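# Zip the suitcase closed along its wheeled end

## Task

Close the suitcase's zipper along the end that carries the wheels, so that the suitcase ends up lying flat and still on the same face as at the start. The zipper must stay closed on its own after the grippers let go, since closure that only the robot holds does not count. Finish with both grippers open and the arms moved away from the suitcase.

## Robot and tools

Robot: two arms, left_arm and right_arm, each with six joints and a two-finger parallel gripper. Don't push or knock anything off the table, don't drop or slam things, and don't let the arms strike or squeeze each other.

Frame: every pose in the results uses one shared scene frame. Its origin sits on the table surface midway between the arms, +z is up, +x reaches out over the table, and left_arm sits toward +y. The arm names do not tell you which side of an image an arm appears on. Printed hand positions are in metres and can be somewhat off, worse at long reach. On each gripper the fingers point along its own +z and close along its own y. The reported point lies between the pads, roughly 1 cm behind the fingertips.

The row: every motion command is built from rows of 14 numbers covering both arms, even if only one moves: left_arm's six joint angles and its grip number, then right_arm's six angles and grip number. Within each arm the joints go in this order: shoulder, elbow, wrist roll, wrist pitch, waist, wrist yaw. Rely on this order only. Angles are absolute targets in radians, in the same form as the Joint positions line, not offsets. Stated ranges: shoulder 0.000 to 3.142, elbow 0.000 to 3.142, wrist roll -2.094 to 2.094, wrist pitch -1.571 to 1.571, waist -2.618 to 3.054, wrist yaw -1.571 to 1.571. True ends can differ by up to 0.036 rad. A target more than 0.036 past an end, and beyond the joint's current angle, gets the call rejected; a target past the true end is clipped, and the result may report "joint sent to its limit". The grip number runs from -1 (shut) to +1 (fully open). A row may carry 12 extra numbers from 0 to 1: stiffness scales for each joint, left_arm's six then right_arm's six, in the joint order above; they persist until replaced.

Tools:
- execute_actions(actions): a list of actions; each action is a table of up to 15 rows, one row per 1/30 s step, the last row repeated to fill 15 steps. An empty list just reports the current state and images.
- move(target, speed, blocking): target is one row as above (absolute angles plus grip numbers). All joints of both arms travel along paths that finish together, so grippers trace curves. speed, in rad/s from 0.01 to 2 (default 0.5), caps the joint with the longest way to go. Paths take 0.5 to 10 s; longer ones are cut off at 10 s. Moves do not avoid obstacles or the other arm. Grip numbers are sent at the start. With blocking=false you get a result after 0.5 s while the arm keeps going; then use wait or stop before sending new rows or moves.
- wait(seconds): 0 to 10; the arms hold their last command; returns early if a running move ends.
- stop(): brakes a running move, needing room to slow; fingers keep moving.
- zoom_image(camera, region): enlarges a region [x0, y0, x1, y1] in pixels (at most 504 by 504) of the latest image from cam_high, cam_low, cam_left_wrist or cam_right_wrist; all images are 504x504 with (0,0) at top left.
- finished_scene(scene): ends the scene, irreversibly; the zipper must already be closed and stay so, with grippers released and clear.

Motion limits: each step a joint's target is kept within a fixed lead of its measured angle (waist 0.202, shoulder 0.258, elbow 0.238, wrist pitch 0.573, wrist yaw and roll 0.522 rad), and targets that would shift a gripper over 70 mm from where it is are scaled back. Far targets therefore take several actions; if one action ends short, command the remainder. Friction can leave a joint up to about 0.031 rad from its command, and smaller changes may do nothing. To keep a joint still, resend its "Joint targets" value. Faster contact hits harder; a target set deeper past the contact presses harder. The simulation keeps running while you compose replies, holding your last command.

Gripping: grip_measured shows the gripper motor on the -1 to +1 scale. Pads meet near -0.94, and each millimetre of object width adds about 0.0208. Once the pads touch, the fingers stop but the motor reading keeps heading to your number, so commanding lower than the object's width squeezes harder, up to about 50 to 62 N per pad (less on thin parts). Keep resending the closing number to keep hold. Each gripper's reading has its own fixed error up to about 0.02. Joint positions also lists the opening in metres (0.093 fully open to 0.000 shut), which on a held rigid object may read up to about 12 mm under its width.

Results: each gives per-arm gripper position and quaternion (wxyz), Joint positions, Joint velocities, Joint targets, grip_measured, and four camera images. "joint command not followed" means a clearance check altered some joint targets. A move adds a "move:" line: how it ended (done, off_target, moving, held, fault), limits=held or limits=none, and each arm's joint farthest from its target. FAULT lines mean an arm was stopped.

Heat: holding loads warms motors. MOTOR HOT warns from 75 °C; at 90 °C that arm halts for 10 s; at 100 °C it goes limp and falls until cooled. Avoid long hard squeezes and stops, since they waste time.

Each tool is called after "Emit:" as name(argument=value, ...) on one line, values as JSON.

## Session

Emit:
execute_actions(actions=[])

Scene clock: 0.00 s.
left_arm: end_effector_position=(+0.0202, +0.6076, +0.1042) grip_measured=+1.000 end_effector_quat_wxyz=(-0.042, +0.070, +0.968, +0.238) | right_arm: end_effector_position=(+0.1373, +0.0374, +0.1812) grip_measured=+0.998 end_effector_quat_wxyz=(-0.027, +0.953, -0.237, +0.188)
Joint names: [shoulder, elbow, wrist roll, wrist pitch, waist, wrist yaw]
Joint positions: left_arm=[ 1.382  0.926  1.628 -0.637  1.406 -0.1    0.093] | right_arm=[ 1.611  1.506 -1.324 -1.415  1.356  0.378  0.093]
Joint velocities: left_arm=[-0.012 -0.007 -0.022  0.051  0.002 -0.066  0.   ] | right_arm=[-0.002 -0.002 -0.051 -0.007 -0.002 -0.022 -0.001]
Motor temperatures (°C, as the motors report them): left_arm=[25 24 26 26 24 23] | right_arm=[25 24 25 25 22 22]
Joint targets: left_arm=[1.382 0.926 1.628 -0.637 1.406 -0.100] | right_arm=[1.611 1.506 -1.324 -1.415 1.356 0.378]
Joint stiffness scale: left_arm=[1. 1. 1. 1. 1. 1.] | right_arm=[1. 1. 1. 1. 1. 1.]

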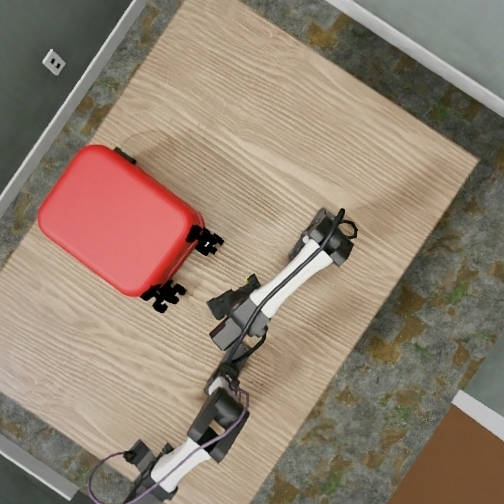

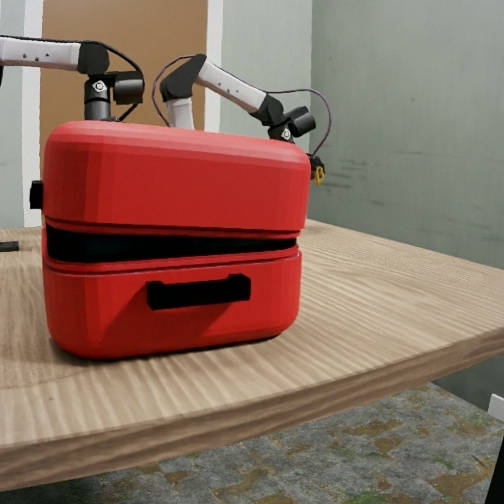

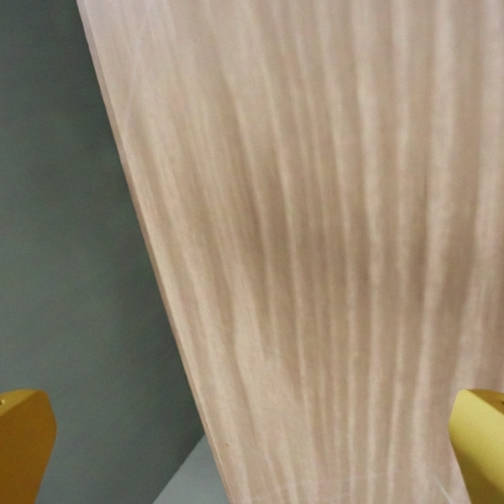

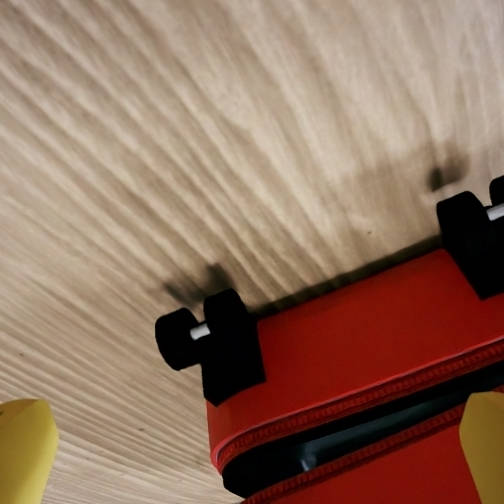

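Emit:
zoom_image(camera="cam_right_wrist", region=[150, 280, 504, 504])

Emit:
zoom_image(camera="cam_high", region=[30, 130, 280, 360])

Emit:
zoom_image(camera="cam_low", region=[0, 100, 350, 380])

Region (150, 280, 504, 504) of cam_right_wrist's 504x504 image, scaled by 1.424, with more detail than that image has; it fills the top 319 rows of this view, and the rest is white.

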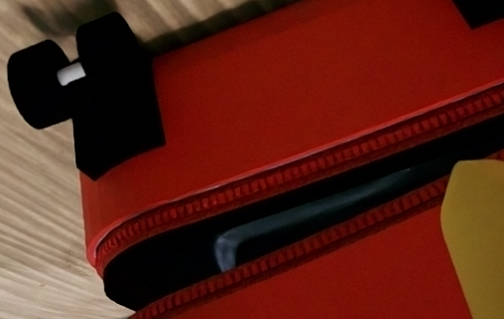

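Region (30, 130, 280, 360) of cam_high's 504x504 image, scaled by 2.016, with more detail than that image has; it fills the top 464 rows of this view, and the rest is white.

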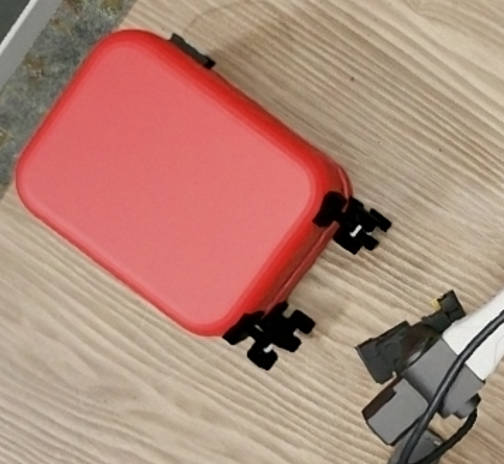

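Region (0, 100, 350, 380) of cam_low's 504x504 image, scaled by 1.440, with more detail than that image has; it fills the top 403 rows of this view, and the rest is white.

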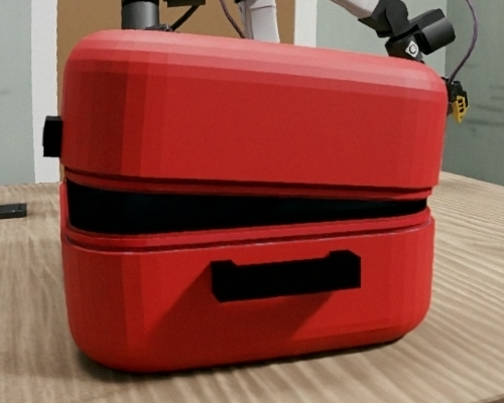

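Emit:
move(target=[1.0,1.0,0,-0.3,0,0,1, 1.0,1.0,0,-0.8,0,0,1], speed=1.0)

Scene clock: 5.37 s.
left_arm: end_effector_position=(+0.3551, +0.3033, +0.3088) grip_measured=+1.000 end_effector_quat_wxyz=(+0.575, -0.024, +0.818, +0.024) | right_arm: end_effector_position=(+0.3036, -0.2361, +0.2238) grip_measured=+0.999 end_effector_quat_wxyz=(+0.374, +0.002, +0.927, -0.006)
Joint names: [shoulder, elbow, wrist roll, wrist pitch, waist, wrist yaw]
Joint positions: left_arm=[ 1.017  0.988  0.009 -0.316  0.01  -0.008  0.093] | right_arm=[ 1.014  1.017 -0.006 -0.808  0.01   0.009  0.093]
Joint velocities: left_arm=[ 0.012  0.007 -0.037 -0.007  0.007  0.022  0.   ] | right_arm=[-0.007 -0.002  0.051  0.051 -0.017  0.037 -0.002]
Motor temperatures (°C, as the motors report them): left_arm=[26 25 26 27 24 23] | right_arm=[26 24 25 26 22 22]
Joint targets: left_arm=[1.000 1.000 -0.000 -0.300 0.000 0.000] | right_arm=[1.000 1.000 -0.000 -0.800 0.000 0.000]
Joint stiffness scale: left_arm=[1. 1. 1. 1. 1. 1.] | right_arm=[1. 1. 1. 1. 1. 1.]
move: done; limits=none; left_arm: farthest joint: the shoulder, 0.017 radians from its target (0.382 radians at the start); right_arm: farthest joint: the elbow, 0.017 radians from its target (0.506 radians at the start)

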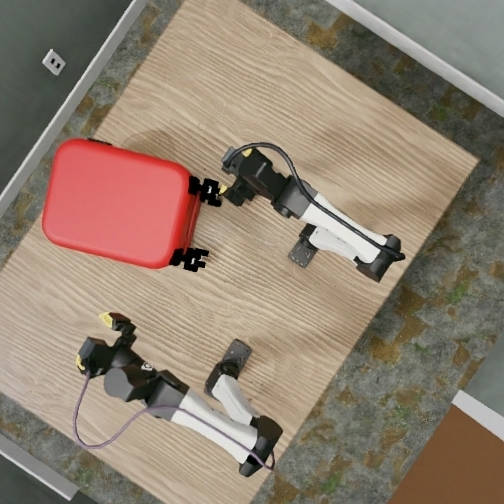

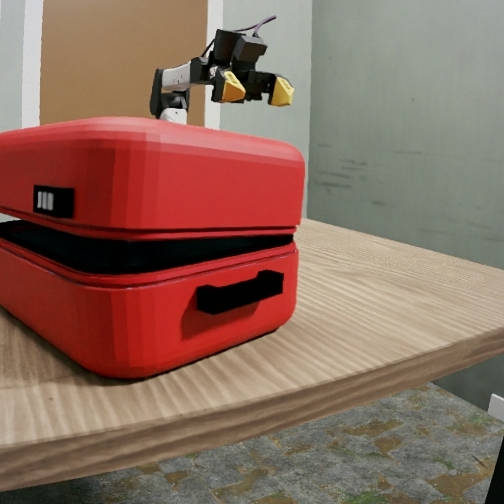

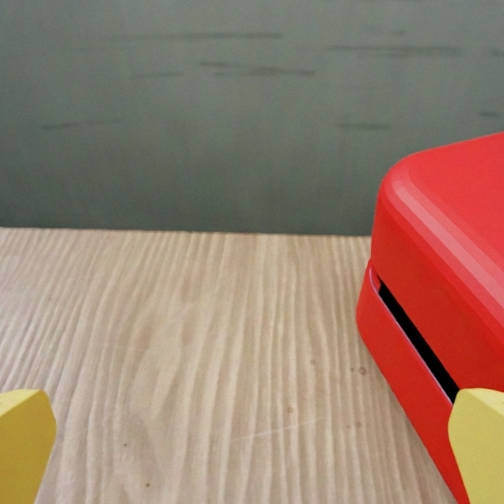

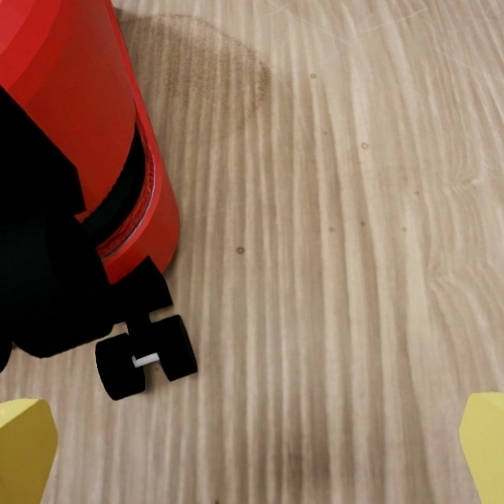

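Emit:
move(target=[1.0,1.0,0,-0.3,0.2,0,1, 0.4,0.5,0,-0.75,0,0,1], speed=0.8)

Emit:
move(target=[1.0,1.0,0,-0.3,0.2,0,1, 0.4,0.4,0,-0.55,0.6,0,1], speed=0.8)

Scene clock: 8.60 s.
left_arm: end_effector_position=(+0.3454, +0.3658, +0.3088) grip_measured=+1.000 end_effector_quat_wxyz=(+0.570, -0.097, +0.812, +0.074) | right_arm: end_effector_position=(+0.2180, -0.2357, +0.1552) grip_measured=+0.999 end_effector_quat_wxyz=(+0.440, +0.002, +0.898, -0.007)
Joint names: [shoulder, elbow, wrist roll, wrist pitch, waist, wrist yaw]
Joint positions: left_arm=[ 1.017  0.988  0.008 -0.316  0.188 -0.008  0.093] | right_arm=[ 0.416  0.514 -0.005 -0.758  0.01   0.009  0.093]
Joint velocities: left_arm=[ 0.002  0.002 -0.081 -0.022  0.007 -0.022  0.   ] | right_arm=[ 0.022  0.012 -0.022  0.051 -0.012 -0.081  0.001]
Motor temperatures (°C, as the motors report them): left_arm=[26 26 26 28 24 23] | right_arm=[26 25 25 27 22 22]
Joint targets: left_arm=[1.000 1.000 0.000 -0.300 0.200 -0.000] | right_arm=[0.400 0.500 -0.000 -0.750 0.000 0.000]
Joint stiffness scale: left_arm=[1. 1. 1. 1. 1. 1.] | right_arm=[1. 1. 1. 1. 1. 1.]
move: done; limits=none; left_arm: farthest joint: the shoulder, 0.017 radians from its target (0.017 radians at the start); right_arm: farthest joint: the shoulder, 0.016 radians from its target (0.614 radians at the start)

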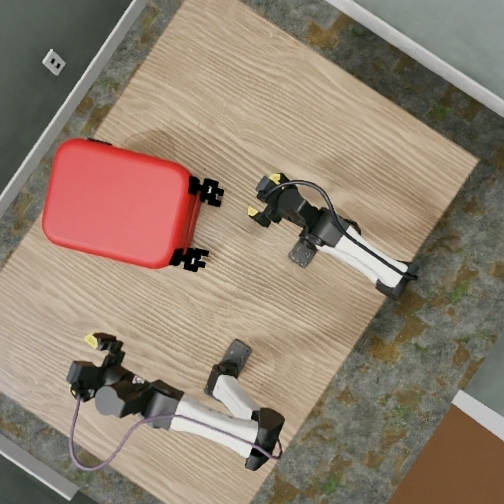

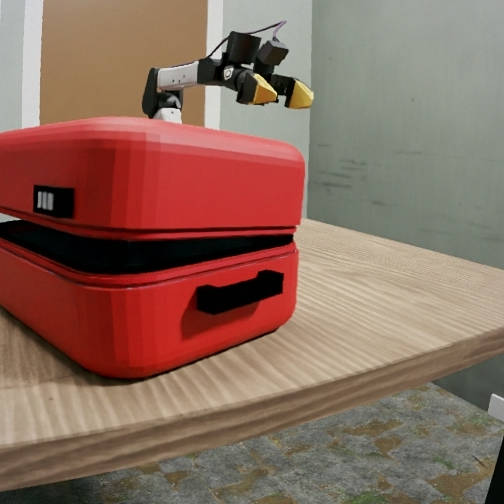

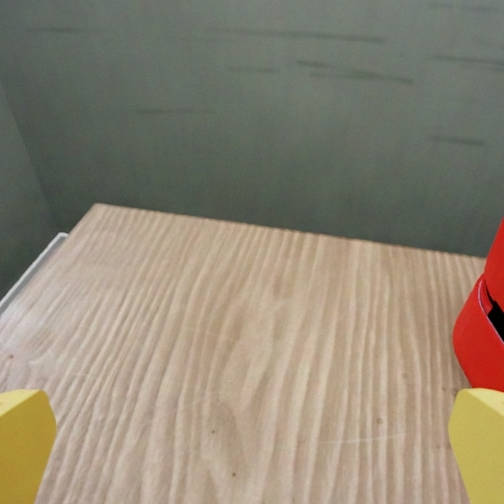

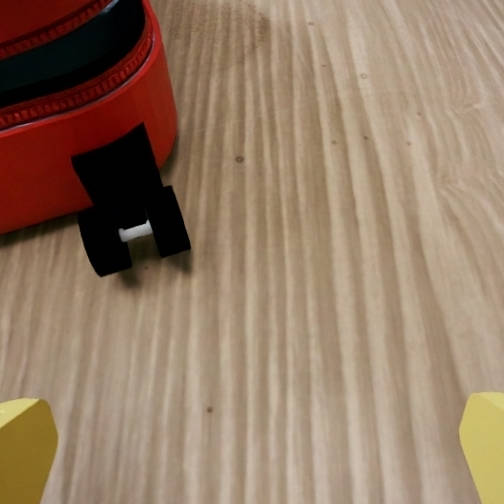

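Scene clock: 10.07 s.
left_arm: end_effector_position=(+0.3454, +0.3658, +0.3088) grip_measured=+1.000 end_effector_quat_wxyz=(+0.570, -0.097, +0.812, +0.074) | right_arm: end_effector_position=(+0.2028, -0.1091, +0.1517) grip_measured=+0.999 end_effector_quat_wxyz=(+0.466, -0.249, +0.838, +0.135)
Joint names: [shoulder, elbow, wrist roll, wrist pitch, waist, wrist yaw]
Joint positions: left_arm=[ 1.017  0.988  0.008 -0.316  0.188 -0.008  0.093] | right_arm=[ 0.416  0.416 -0.005 -0.558  0.59   0.003  0.093]
Joint velocities: left_arm=[-0.007 -0.007 -0.022 -0.051 -0.012  0.037  0.   ] | right_arm=[ 0.007 -0.002  0.007  0.051 -0.012 -0.022  0.001]
Motor temperatures (°C, as the motors report them): left_arm=[26 27 26 29 24 23] | right_arm=[26 25 25 27 22 22]
Joint targets: left_arm=[1.000 1.000 0.000 -0.300 0.200 0.000] | right_arm=[0.400 0.400 0.000 -0.550 0.600 -0.000]
Joint stiffness scale: left_arm=[1. 1. 1. 1. 1. 1.] | right_arm=[1. 1. 1. 1. 1. 1.]
move: done; limits=none; left_arm: farthest joint: the shoulder, 0.017 radians from its target (0.017 radians at the start); right_arm: farthest joint: the shoulder, 0.016 radians from its target (0.016 radians at the start)

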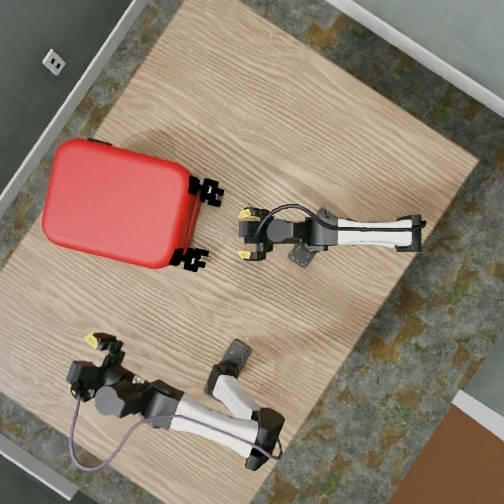

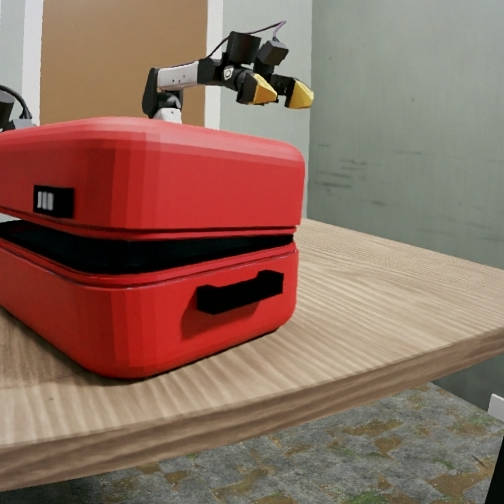

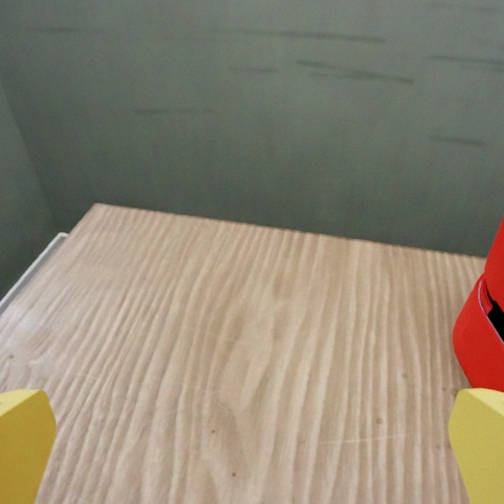

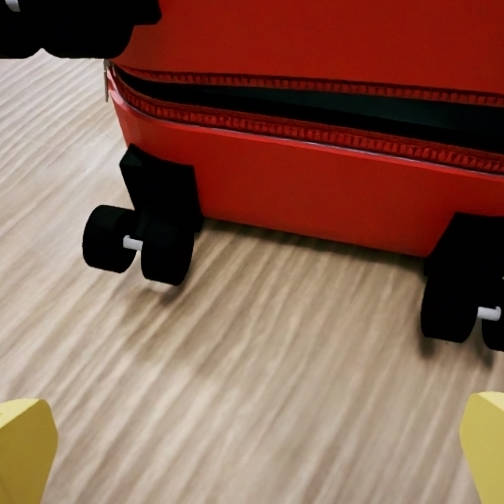

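Emit:
move(target=[0.6,0.5,0,-0.4,-0.15,0.5,1, 0.4,0.4,0,-0.55,0.6,0,1], speed=0.8)

Scene clock: 11.90 s.
left_arm: end_effector_position=(+0.2430, +0.1793, +0.1930) grip_measured=+1.000 end_effector_quat_wxyz=(+0.486, +0.163, +0.828, -0.228) | right_arm: end_effector_position=(+0.2029, -0.1090, +0.1519) grip_measured=+0.999 end_effector_quat_wxyz=(+0.466, -0.249, +0.838, +0.135)
Joint names: [shoulder, elbow, wrist roll, wrist pitch, waist, wrist yaw]
Joint positions: left_arm=[ 0.622  0.512  0.008 -0.391 -0.139  0.489  0.093] | right_arm=[ 0.416  0.416 -0.005 -0.558  0.59   0.003  0.093]
Joint velocities: left_arm=[ 0.012  0.017 -0.051  0.007 -0.002  0.007  0.   ] | right_arm=[ 0.002 -0.007 -0.037 -0.007 -0.002  0.007 -0.001]
Motor temperatures (°C, as the motors report them): left_arm=[26 27 26 29 24 23] | right_arm=[26 25 25 28 22 22]
Joint targets: left_arm=[0.600 0.500 0.000 -0.400 -0.150 0.500] | right_arm=[0.400 0.400 0.000 -0.550 0.600 -0.000]
Joint stiffness scale: left_arm=[1. 1. 1. 1. 1. 1.] | right_arm=[1. 1. 1. 1. 1. 1.]
move: off_target (left_arm); limits=none; left_arm: farthest joint: the shoulder, 0.022 radians from its target (0.417 radians at the start); right_arm: farthest joint: the shoulder, 0.016 radians from its target (0.016 radians at the start)

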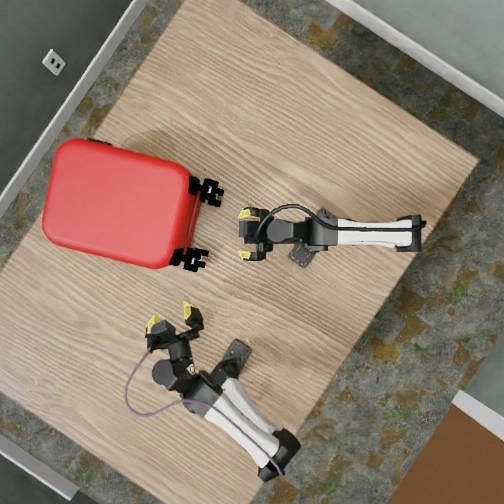

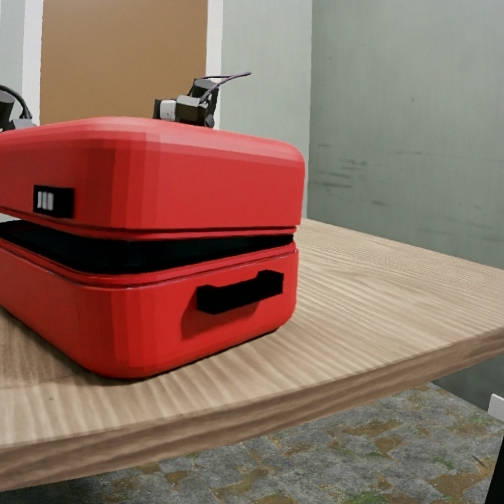

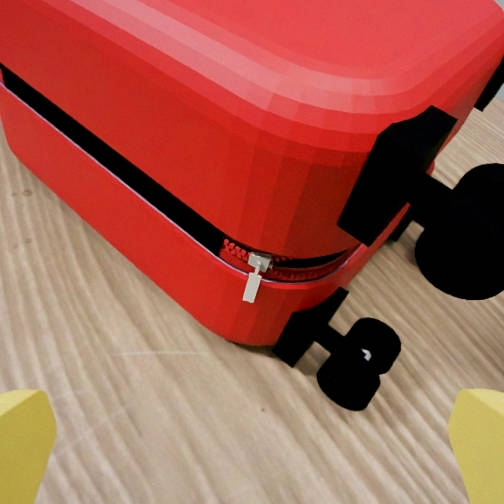

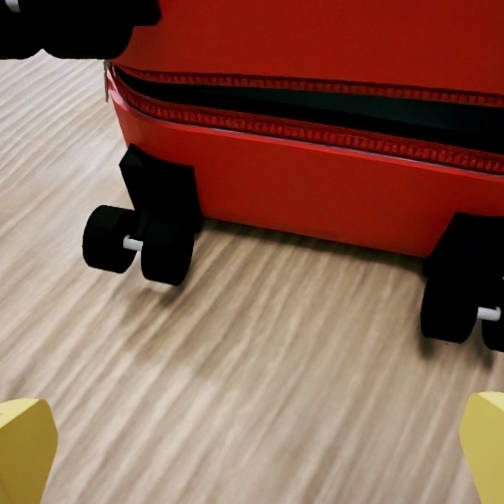

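Emit:
zoom_image(camera="cam_left_wrist", region=[200, 200, 380, 350])

Region (200, 200, 380, 350) of cam_left_wrist's 504x504 image, scaled by 2.800, with more detail than that image has.

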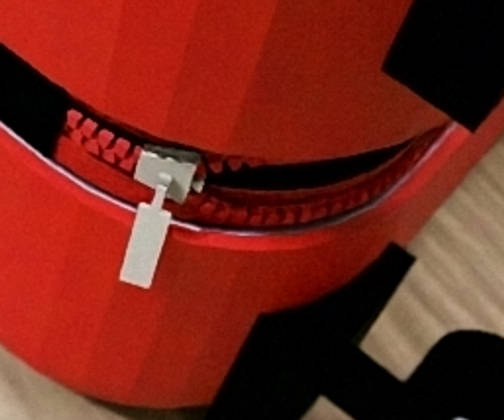

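Emit:
zoom_image(camera="cam_high", region=[130, 160, 300, 380])

Region (130, 160, 300, 380) of cam_high's 504x504 image, scaled by 2.291, with more detail than that image has; it fills the left 389 columns of this view, and the rest is white.

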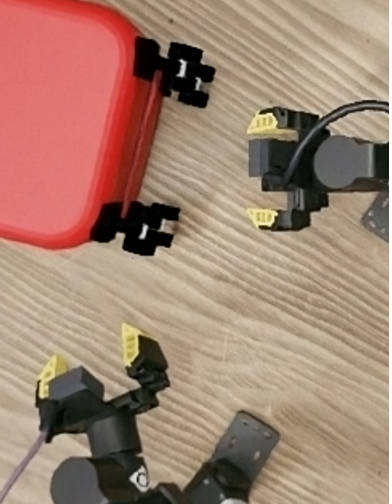

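Emit:
move(target=[0.6,0.5,0,-0.4,-0.15,0.5,1, 1.792,1.974,0,-0.982,0.396,0,-1], speed=0.8)

Scene clock: 18.53 s.
left_arm: end_effector_position=(+0.2430, +0.1793, +0.1930) grip_measured=+1.000 end_effector_quat_wxyz=(+0.486, +0.163, +0.828, -0.228) | right_arm: end_effector_position=(+0.4509, -0.0528, +0.2982) grip_measured=-0.994 end_effector_quat_wxyz=(+0.369, -0.181, +0.909, +0.070)
Joint names: [shoulder, elbow, wrist roll, wrist pitch, waist, wrist yaw]
Joint positions: left_arm=[ 0.622  0.512  0.008 -0.391 -0.139  0.489  0.093] | right_arm=[ 1.785  1.956 -0.005 -0.972  0.405  0.003  0.   ]
Joint velocities: left_arm=[-0.002 -0.002  0.007 -0.051  0.012  0.022  0.   ] | right_arm=[ 0.007 -0.012  0.007  0.007 -0.007  0.007  0.   ]
Motor temperatures (°C, as the motors report them): left_arm=[26 28 26 30 24 23] | right_arm=[26 27 25 30 22 22]
Joint targets: left_arm=[0.600 0.500 0.000 -0.400 -0.150 0.500] | right_arm=[1.792 1.974 -0.000 -0.982 0.396 0.000]
Joint stiffness scale: left_arm=[1. 1. 1. 1. 1. 1.] | right_arm=[1. 1. 1. 1. 1. 1.]
move: off_target (left_arm); limits=none; left_arm: farthest joint: the shoulder, 0.022 radians from its target (0.022 radians at the start); right_arm: farthest joint: the elbow, 0.018 radians from its target (1.558 radians at the start)

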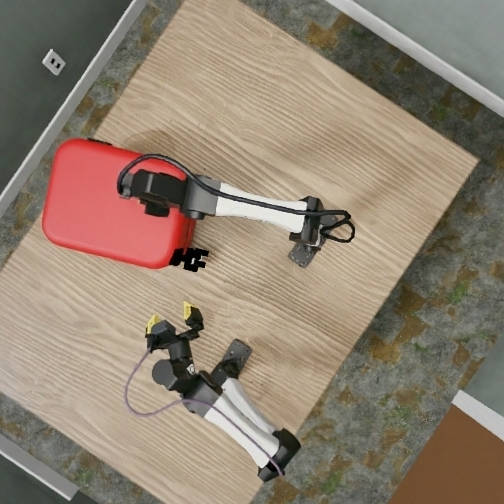

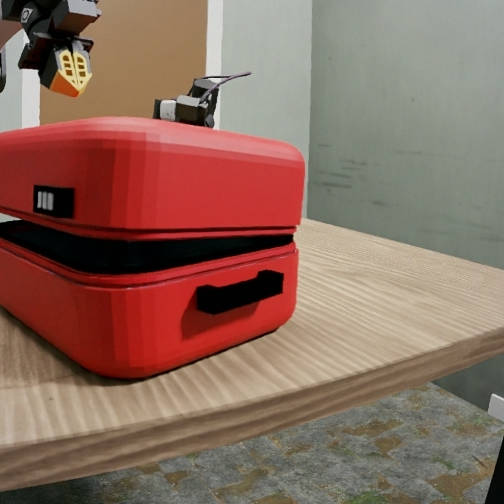

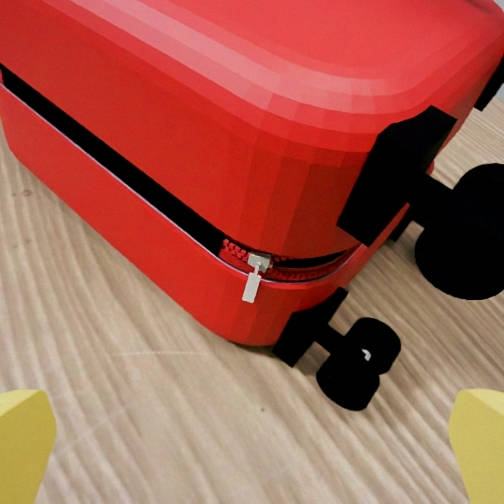

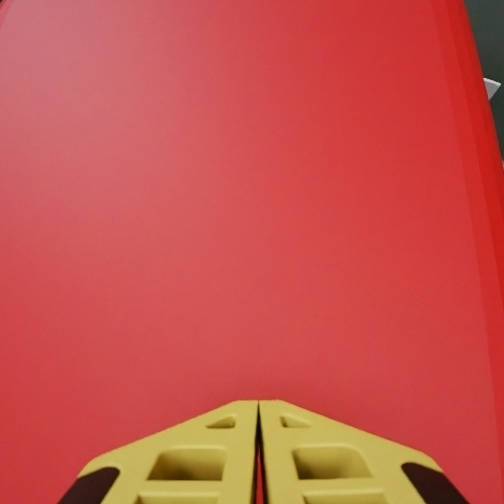

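Emit:
move(target=[0.6,0.5,0,-0.4,-0.15,0.5,1, 1.713,1.591,0,-0.678,0.396,0,-1], speed=0.2)

Scene clock: 25.53 s.
left_arm: end_effector_position=(+0.2430, +0.1793, +0.1930) grip_measured=+1.000 end_effector_quat_wxyz=(+0.486, +0.163, +0.828, -0.228) | right_arm: end_effector_position=(+0.4557, -0.0524, +0.2419) grip_measured=-0.994 end_effector_quat_wxyz=(+0.382, -0.178, +0.904, +0.071)
Joint names: [shoulder, elbow, wrist roll, wrist pitch, waist, wrist yaw]
Joint positions: left_arm=[ 0.622  0.512  0.008 -0.391 -0.139  0.489  0.093] | right_arm=[ 1.714  1.618 -0.005 -0.677  0.403  0.006  0.   ]
Joint velocities: left_arm=[-0.007  0.012  0.081 -0.037  0.012  0.022  0.   ] | right_arm=[-0.022 -0.032  0.037  0.11  -0.002  0.007  0.   ]
Motor temperatures (°C, as the motors report them): left_arm=[26 28 26 31 24 23] | right_arm=[28 28 25 30 22 22]
Joint targets: left_arm=[0.600 0.500 -0.000 -0.400 -0.150 0.500] | right_arm=[1.713 1.591 -0.000 -0.678 0.396 -0.000]
Joint stiffness scale: left_arm=[1. 1. 1. 1. 1. 1.] | right_arm=[1. 1. 1. 1. 1. 1.]
move: off_target (left_arm, right_arm); limits=none; left_arm: farthest joint: the shoulder, 0.022 radians from its target (0.022 radians at the start); right_arm: farthest joint: the elbow, 0.027 radians from its target (0.365 radians at the start)

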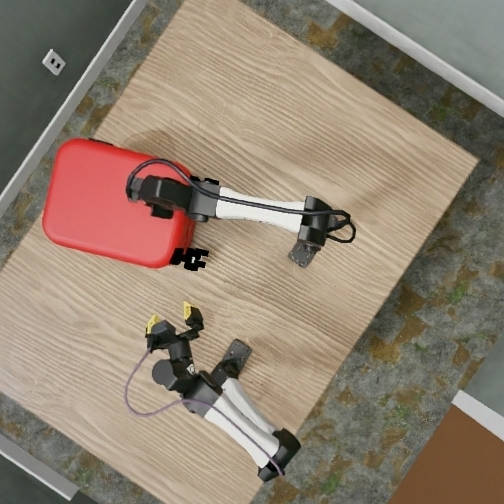

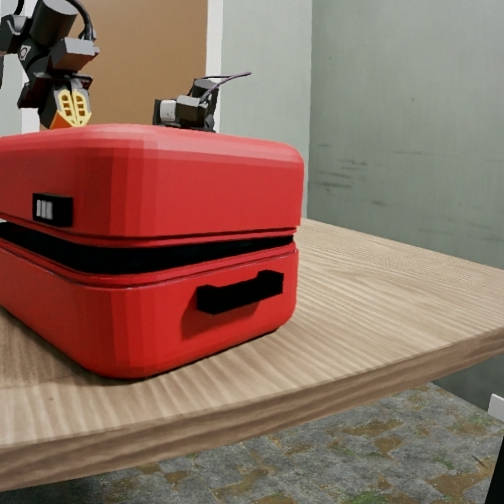

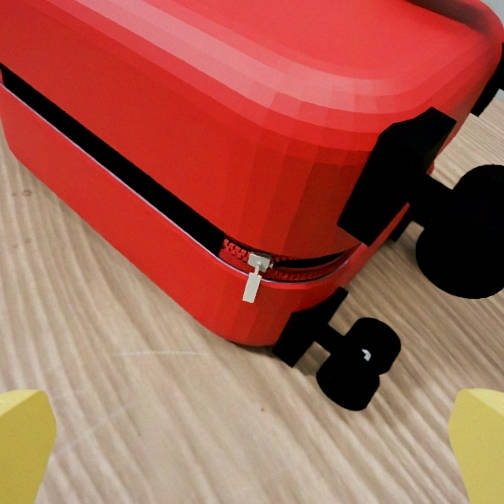

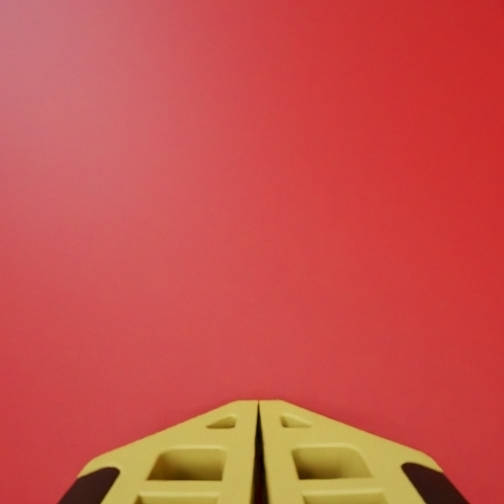

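Emit:
move(target=[1.638,0.194,0.246,1.157,0.022,1.016,-0.2, 1.707,1.52,0,-0.61,0.396,0,-1], speed=0.7)

Scene clock: 31.80 s.
left_arm: end_effector_position=(+0.2974, +0.1558, +0.1010) grip_measured=-0.198 end_effector_quat_wxyz=(+0.582, +0.352, +0.669, -0.300) | right_arm: end_effector_position=(+0.4601, -0.0518, +0.2392) grip_measured=-0.994 end_effector_quat_wxyz=(+0.403, -0.175, +0.896, +0.072)
Joint names: [shoulder, elbow, wrist roll, wrist pitch, waist, wrist yaw]
Joint positions: left_arm=[1.619 0.208 0.237 1.14  0.01  1.005 0.036] | right_arm=[ 1.697  1.556 -0.005 -0.588  0.403  0.012  0.   ]
Joint velocities: left_arm=[-0.012 -0.007 -0.022 -0.037 -0.002  0.037 -0.   ] | right_arm=[ 0.012  0.002  0.007 -0.037 -0.002  0.095  0.   ]
Motor temperatures (°C, as the motors report them): left_arm=[26 29 26 31 24 23] | right_arm=[30 28 25 31 22 22]
Joint targets: left_arm=[1.638 0.194 0.246 1.157 0.022 1.016] | right_arm=[1.707 1.520 0.000 -0.610 0.396 0.000]
Joint stiffness scale: left_arm=[1. 1. 1. 1. 1. 1.] | right_arm=[1. 1. 1. 1. 1. 1.]
move: off_target (right_arm); limits=none; left_arm: farthest joint: the shoulder, 0.019 radians from its target (1.016 radians at the start); right_arm: farthest joint: the elbow, 0.036 radians from its target (0.098 radians at the start)

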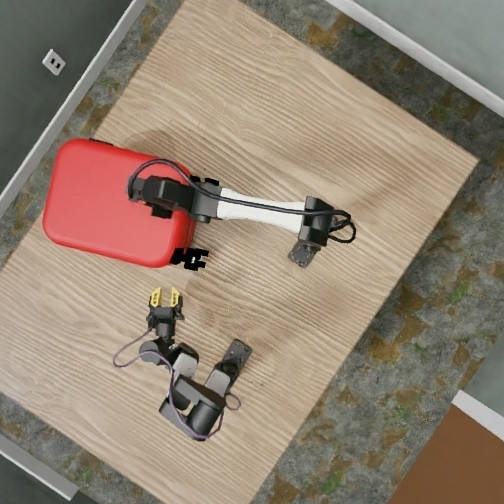

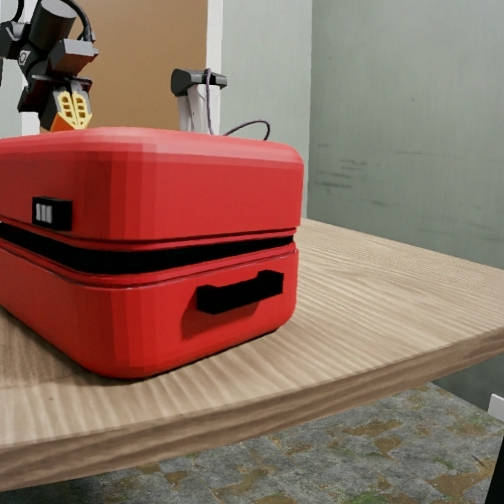

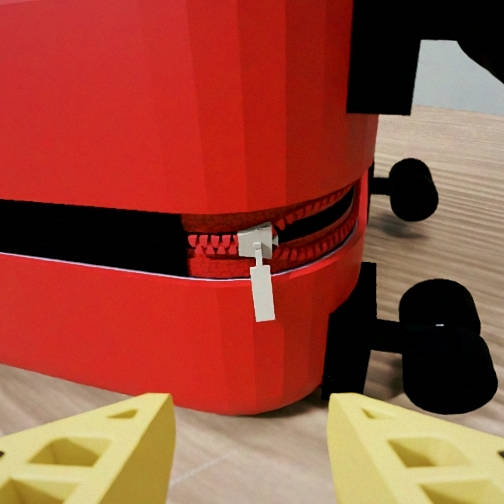

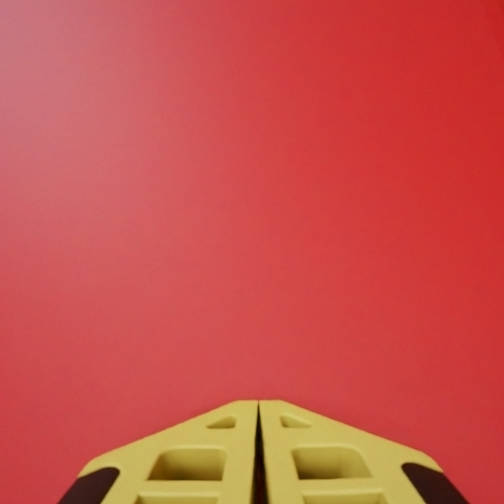

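Emit:
move(target=[1.784,0.306,0.159,1.264,-0.175,0.826,-0.3, 1.707,1.52,0,-0.61,0.396,0,-1], speed=0.2)

Scene clock: 34.27 s.
left_arm: end_effector_position=(+0.3200, +0.1181, +0.0929) grip_measured=-0.298 end_effector_quat_wxyz=(+0.578, +0.350, +0.672, -0.302) | right_arm: end_effector_position=(+0.4607, -0.0514, +0.2405) grip_measured=-0.994 end_effector_quat_wxyz=(+0.405, -0.175, +0.894, +0.073)
Joint names: [shoulder, elbow, wrist roll, wrist pitch, waist, wrist yaw]
Joint positions: left_arm=[ 1.763  0.29   0.167  1.247 -0.164  0.838  0.031] | right_arm=[ 1.696  1.556 -0.005 -0.583  0.403  0.011  0.   ]
Joint velocities: left_arm=[ 0.002  0.007 -0.051  0.007 -0.027  0.007 -0.   ] | right_arm=[ 0.002 -0.027  0.051 -0.11   0.002  0.037  0.   ]
Motor temperatures (°C, as the motors report them): left_arm=[26 29 26 31 24 23] | right_arm=[30 28 25 31 22 22]
Joint targets: left_arm=[1.784 0.306 0.159 1.264 -0.175 0.826] | right_arm=[1.707 1.520 -0.000 -0.610 0.396 -0.000]
Joint stiffness scale: left_arm=[1. 1. 1. 1. 1. 1.] | right_arm=[1. 1. 1. 1. 1. 1.]
move: off_target (left_arm, right_arm); limits=none; left_arm: farthest joint: the shoulder, 0.021 radians from its target (0.165 radians at the start); right_arm: farthest joint: the elbow, 0.036 radians from its target (0.036 radians at the start)

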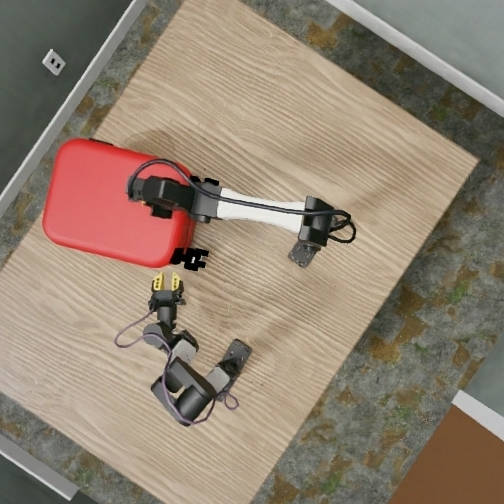

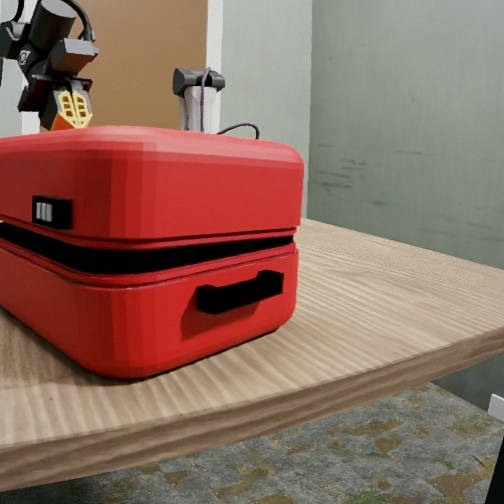

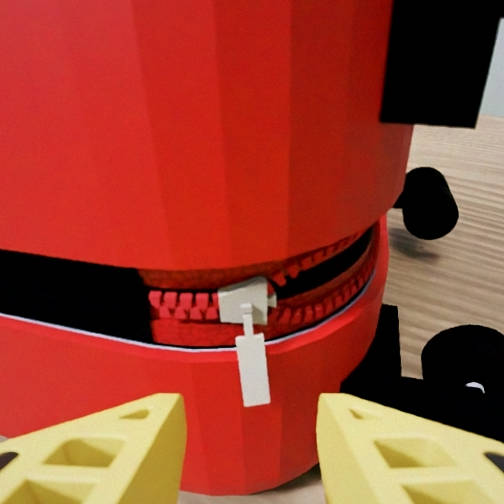

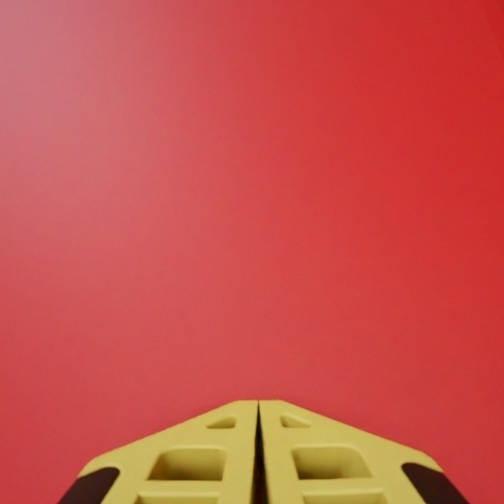

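Emit:
move(target=[1.8215,0.3555,0.141,1.266,-0.2354,0.765,-0.3, 1.72,1.50,0,-0.62,0.396,0,-1], speed=0.1)

Scene clock: 36.10 s.
left_arm: end_effector_position=(+0.3295, +0.1029, +0.0935) grip_measured=-0.298 end_effector_quat_wxyz=(+0.578, +0.352, +0.671, -0.303) | right_arm: end_effector_position=(+0.4614, -0.0530, +0.2365) grip_measured=-0.994 end_effector_quat_wxyz=(+0.405, -0.174, +0.895, +0.071)
Joint names: [shoulder, elbow, wrist roll, wrist pitch, waist, wrist yaw]
Joint positions: left_arm=[ 1.797  0.337  0.15   1.25  -0.22   0.787  0.031] | right_arm=[ 1.696  1.542 -0.005 -0.57   0.4    0.014  0.   ]
Joint velocities: left_arm=[-0.012 -0.017  0.037 -0.007 -0.007  0.051 -0.   ] | right_arm=[ 0.007 -0.007 -0.051 -0.037 -0.002 -0.051  0.   ]
Motor temperatures (°C, as the motors report them): left_arm=[26 29 26 32 24 23] | right_arm=[30 28 25 31 22 22]
Joint targets: left_arm=[1.821 0.356 0.141 1.266 -0.236 0.765] | right_arm=[1.720 1.500 0.000 -0.620 0.396 -0.000]
Joint stiffness scale: left_arm=[1. 1. 1. 1. 1. 1.] | right_arm=[1. 1. 1. 1. 1. 1.]
move: off_target (left_arm, right_arm); limits=none; left_arm: farthest joint: the shoulder, 0.024 radians from its target (0.059 radians at the start); right_arm: farthest joint: the wrist pitch, 0.050 radians from its target (0.037 radians at the start)

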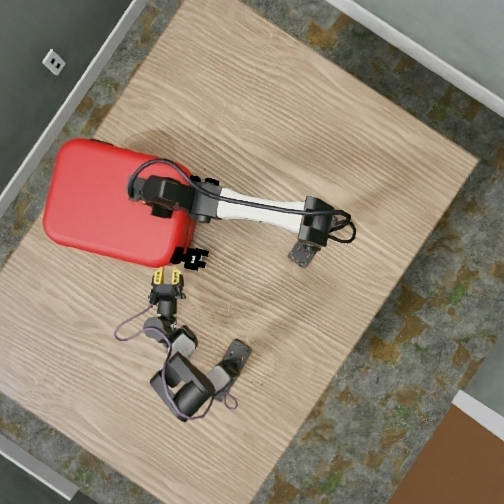

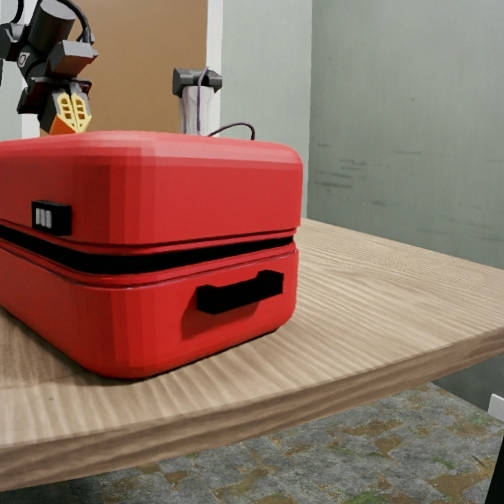

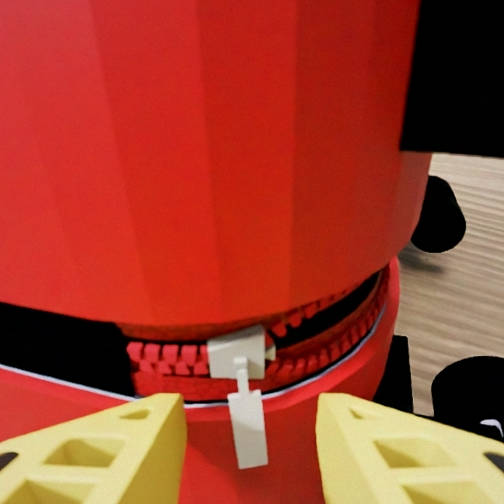

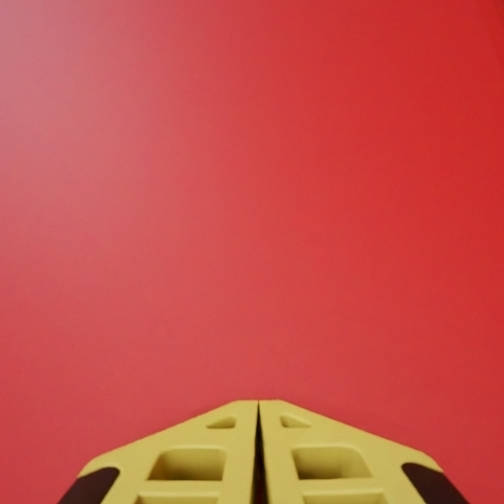

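Emit:
execute_actions(actions=[[[1.8215,0.3555,0.141,1.266,-0.2354,0.765,-0.6, 1.72,1.50,0,-0.62,0.396,0,-1]],[[1.8215,0.3555,0.141,1.266,-0.2354,0.765,-1, 1.72,1.50,0,-0.62,0.396,0,-1]]])

Scene clock: 37.23 s.
left_arm: end_effector_position=(+0.3327, +0.1051, +0.0936) grip_measured=-0.975 end_effector_quat_wxyz=(+0.581, +0.346, +0.674, -0.296) | right_arm: end_effector_position=(+0.4625, -0.0538, +0.2373) grip_measured=-0.994 end_effector_quat_wxyz=(+0.407, -0.172, +0.894, +0.070)
Joint names: [shoulder, elbow, wrist roll, wrist pitch, waist, wrist yaw]
Joint positions: left_arm=[ 1.797  0.338  0.148  1.252 -0.22   0.766  0.   ] | right_arm=[ 1.696  1.542 -0.005 -0.566  0.398  0.016  0.   ]
Joint velocities: left_arm=[-0.002  0.002 -0.007  0.007 -0.012 -0.037  0.   ] | right_arm=[ 0.012  0.007 -0.007  0.007 -0.002  0.007  0.   ]
Motor temperatures (°C, as the motors report them): left_arm=[26 29 26 32 24 23] | right_arm=[31 28 25 31 22 22]
Joint targets: left_arm=[1.821 0.355 0.141 1.266 -0.235 0.765] | right_arm=[1.720 1.500 0.000 -0.620 0.396 0.000]
Joint stiffness scale: left_arm=[1. 1. 1. 1. 1. 1.] | right_arm=[1. 1. 1. 1. 1. 1.]

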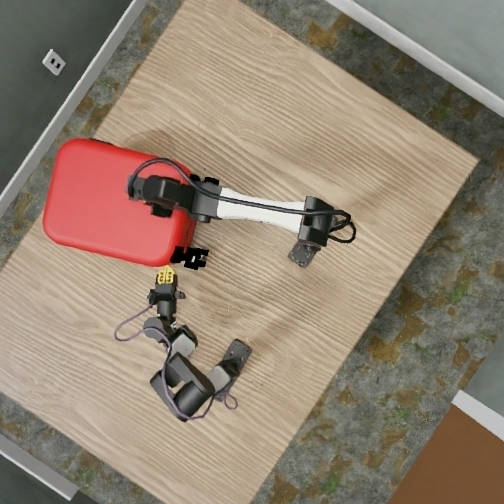

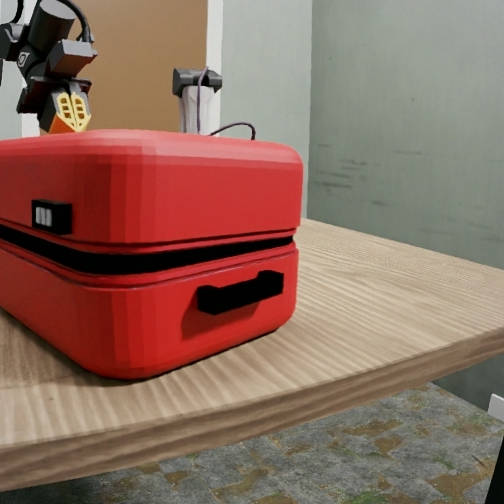

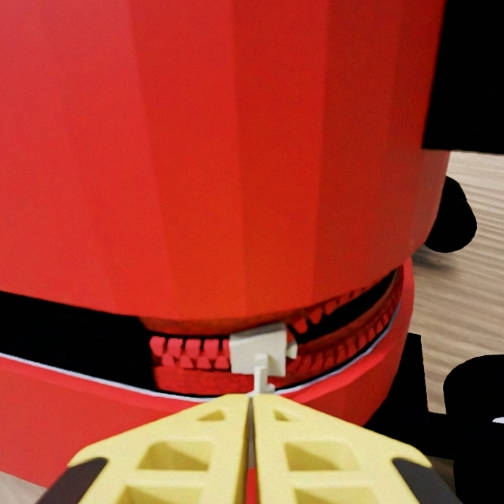

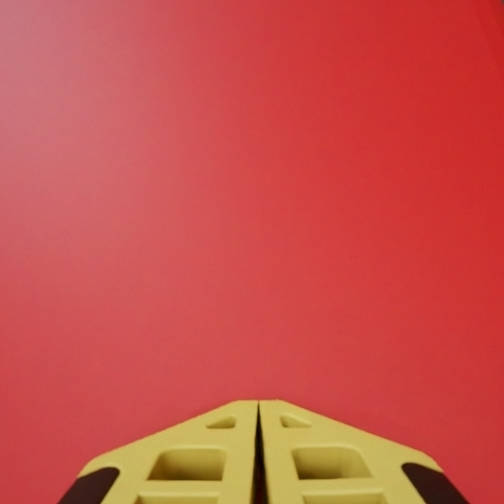

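Emit:
zoom_image(camera="cam_left_wrist", region=[180, 310, 340, 470])

Region (180, 310, 340, 470) of cam_left_wrist's 504x504 image, scaled by 3.150, with more detail than that image has.

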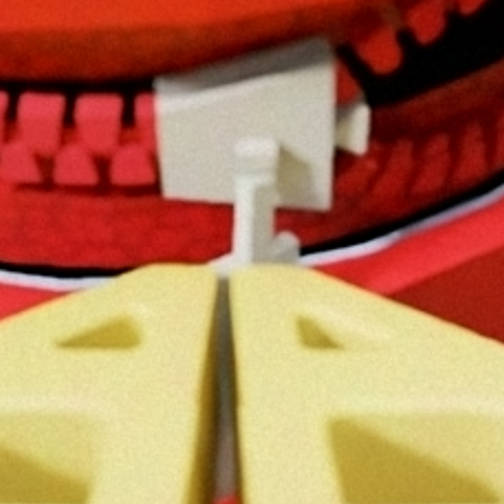

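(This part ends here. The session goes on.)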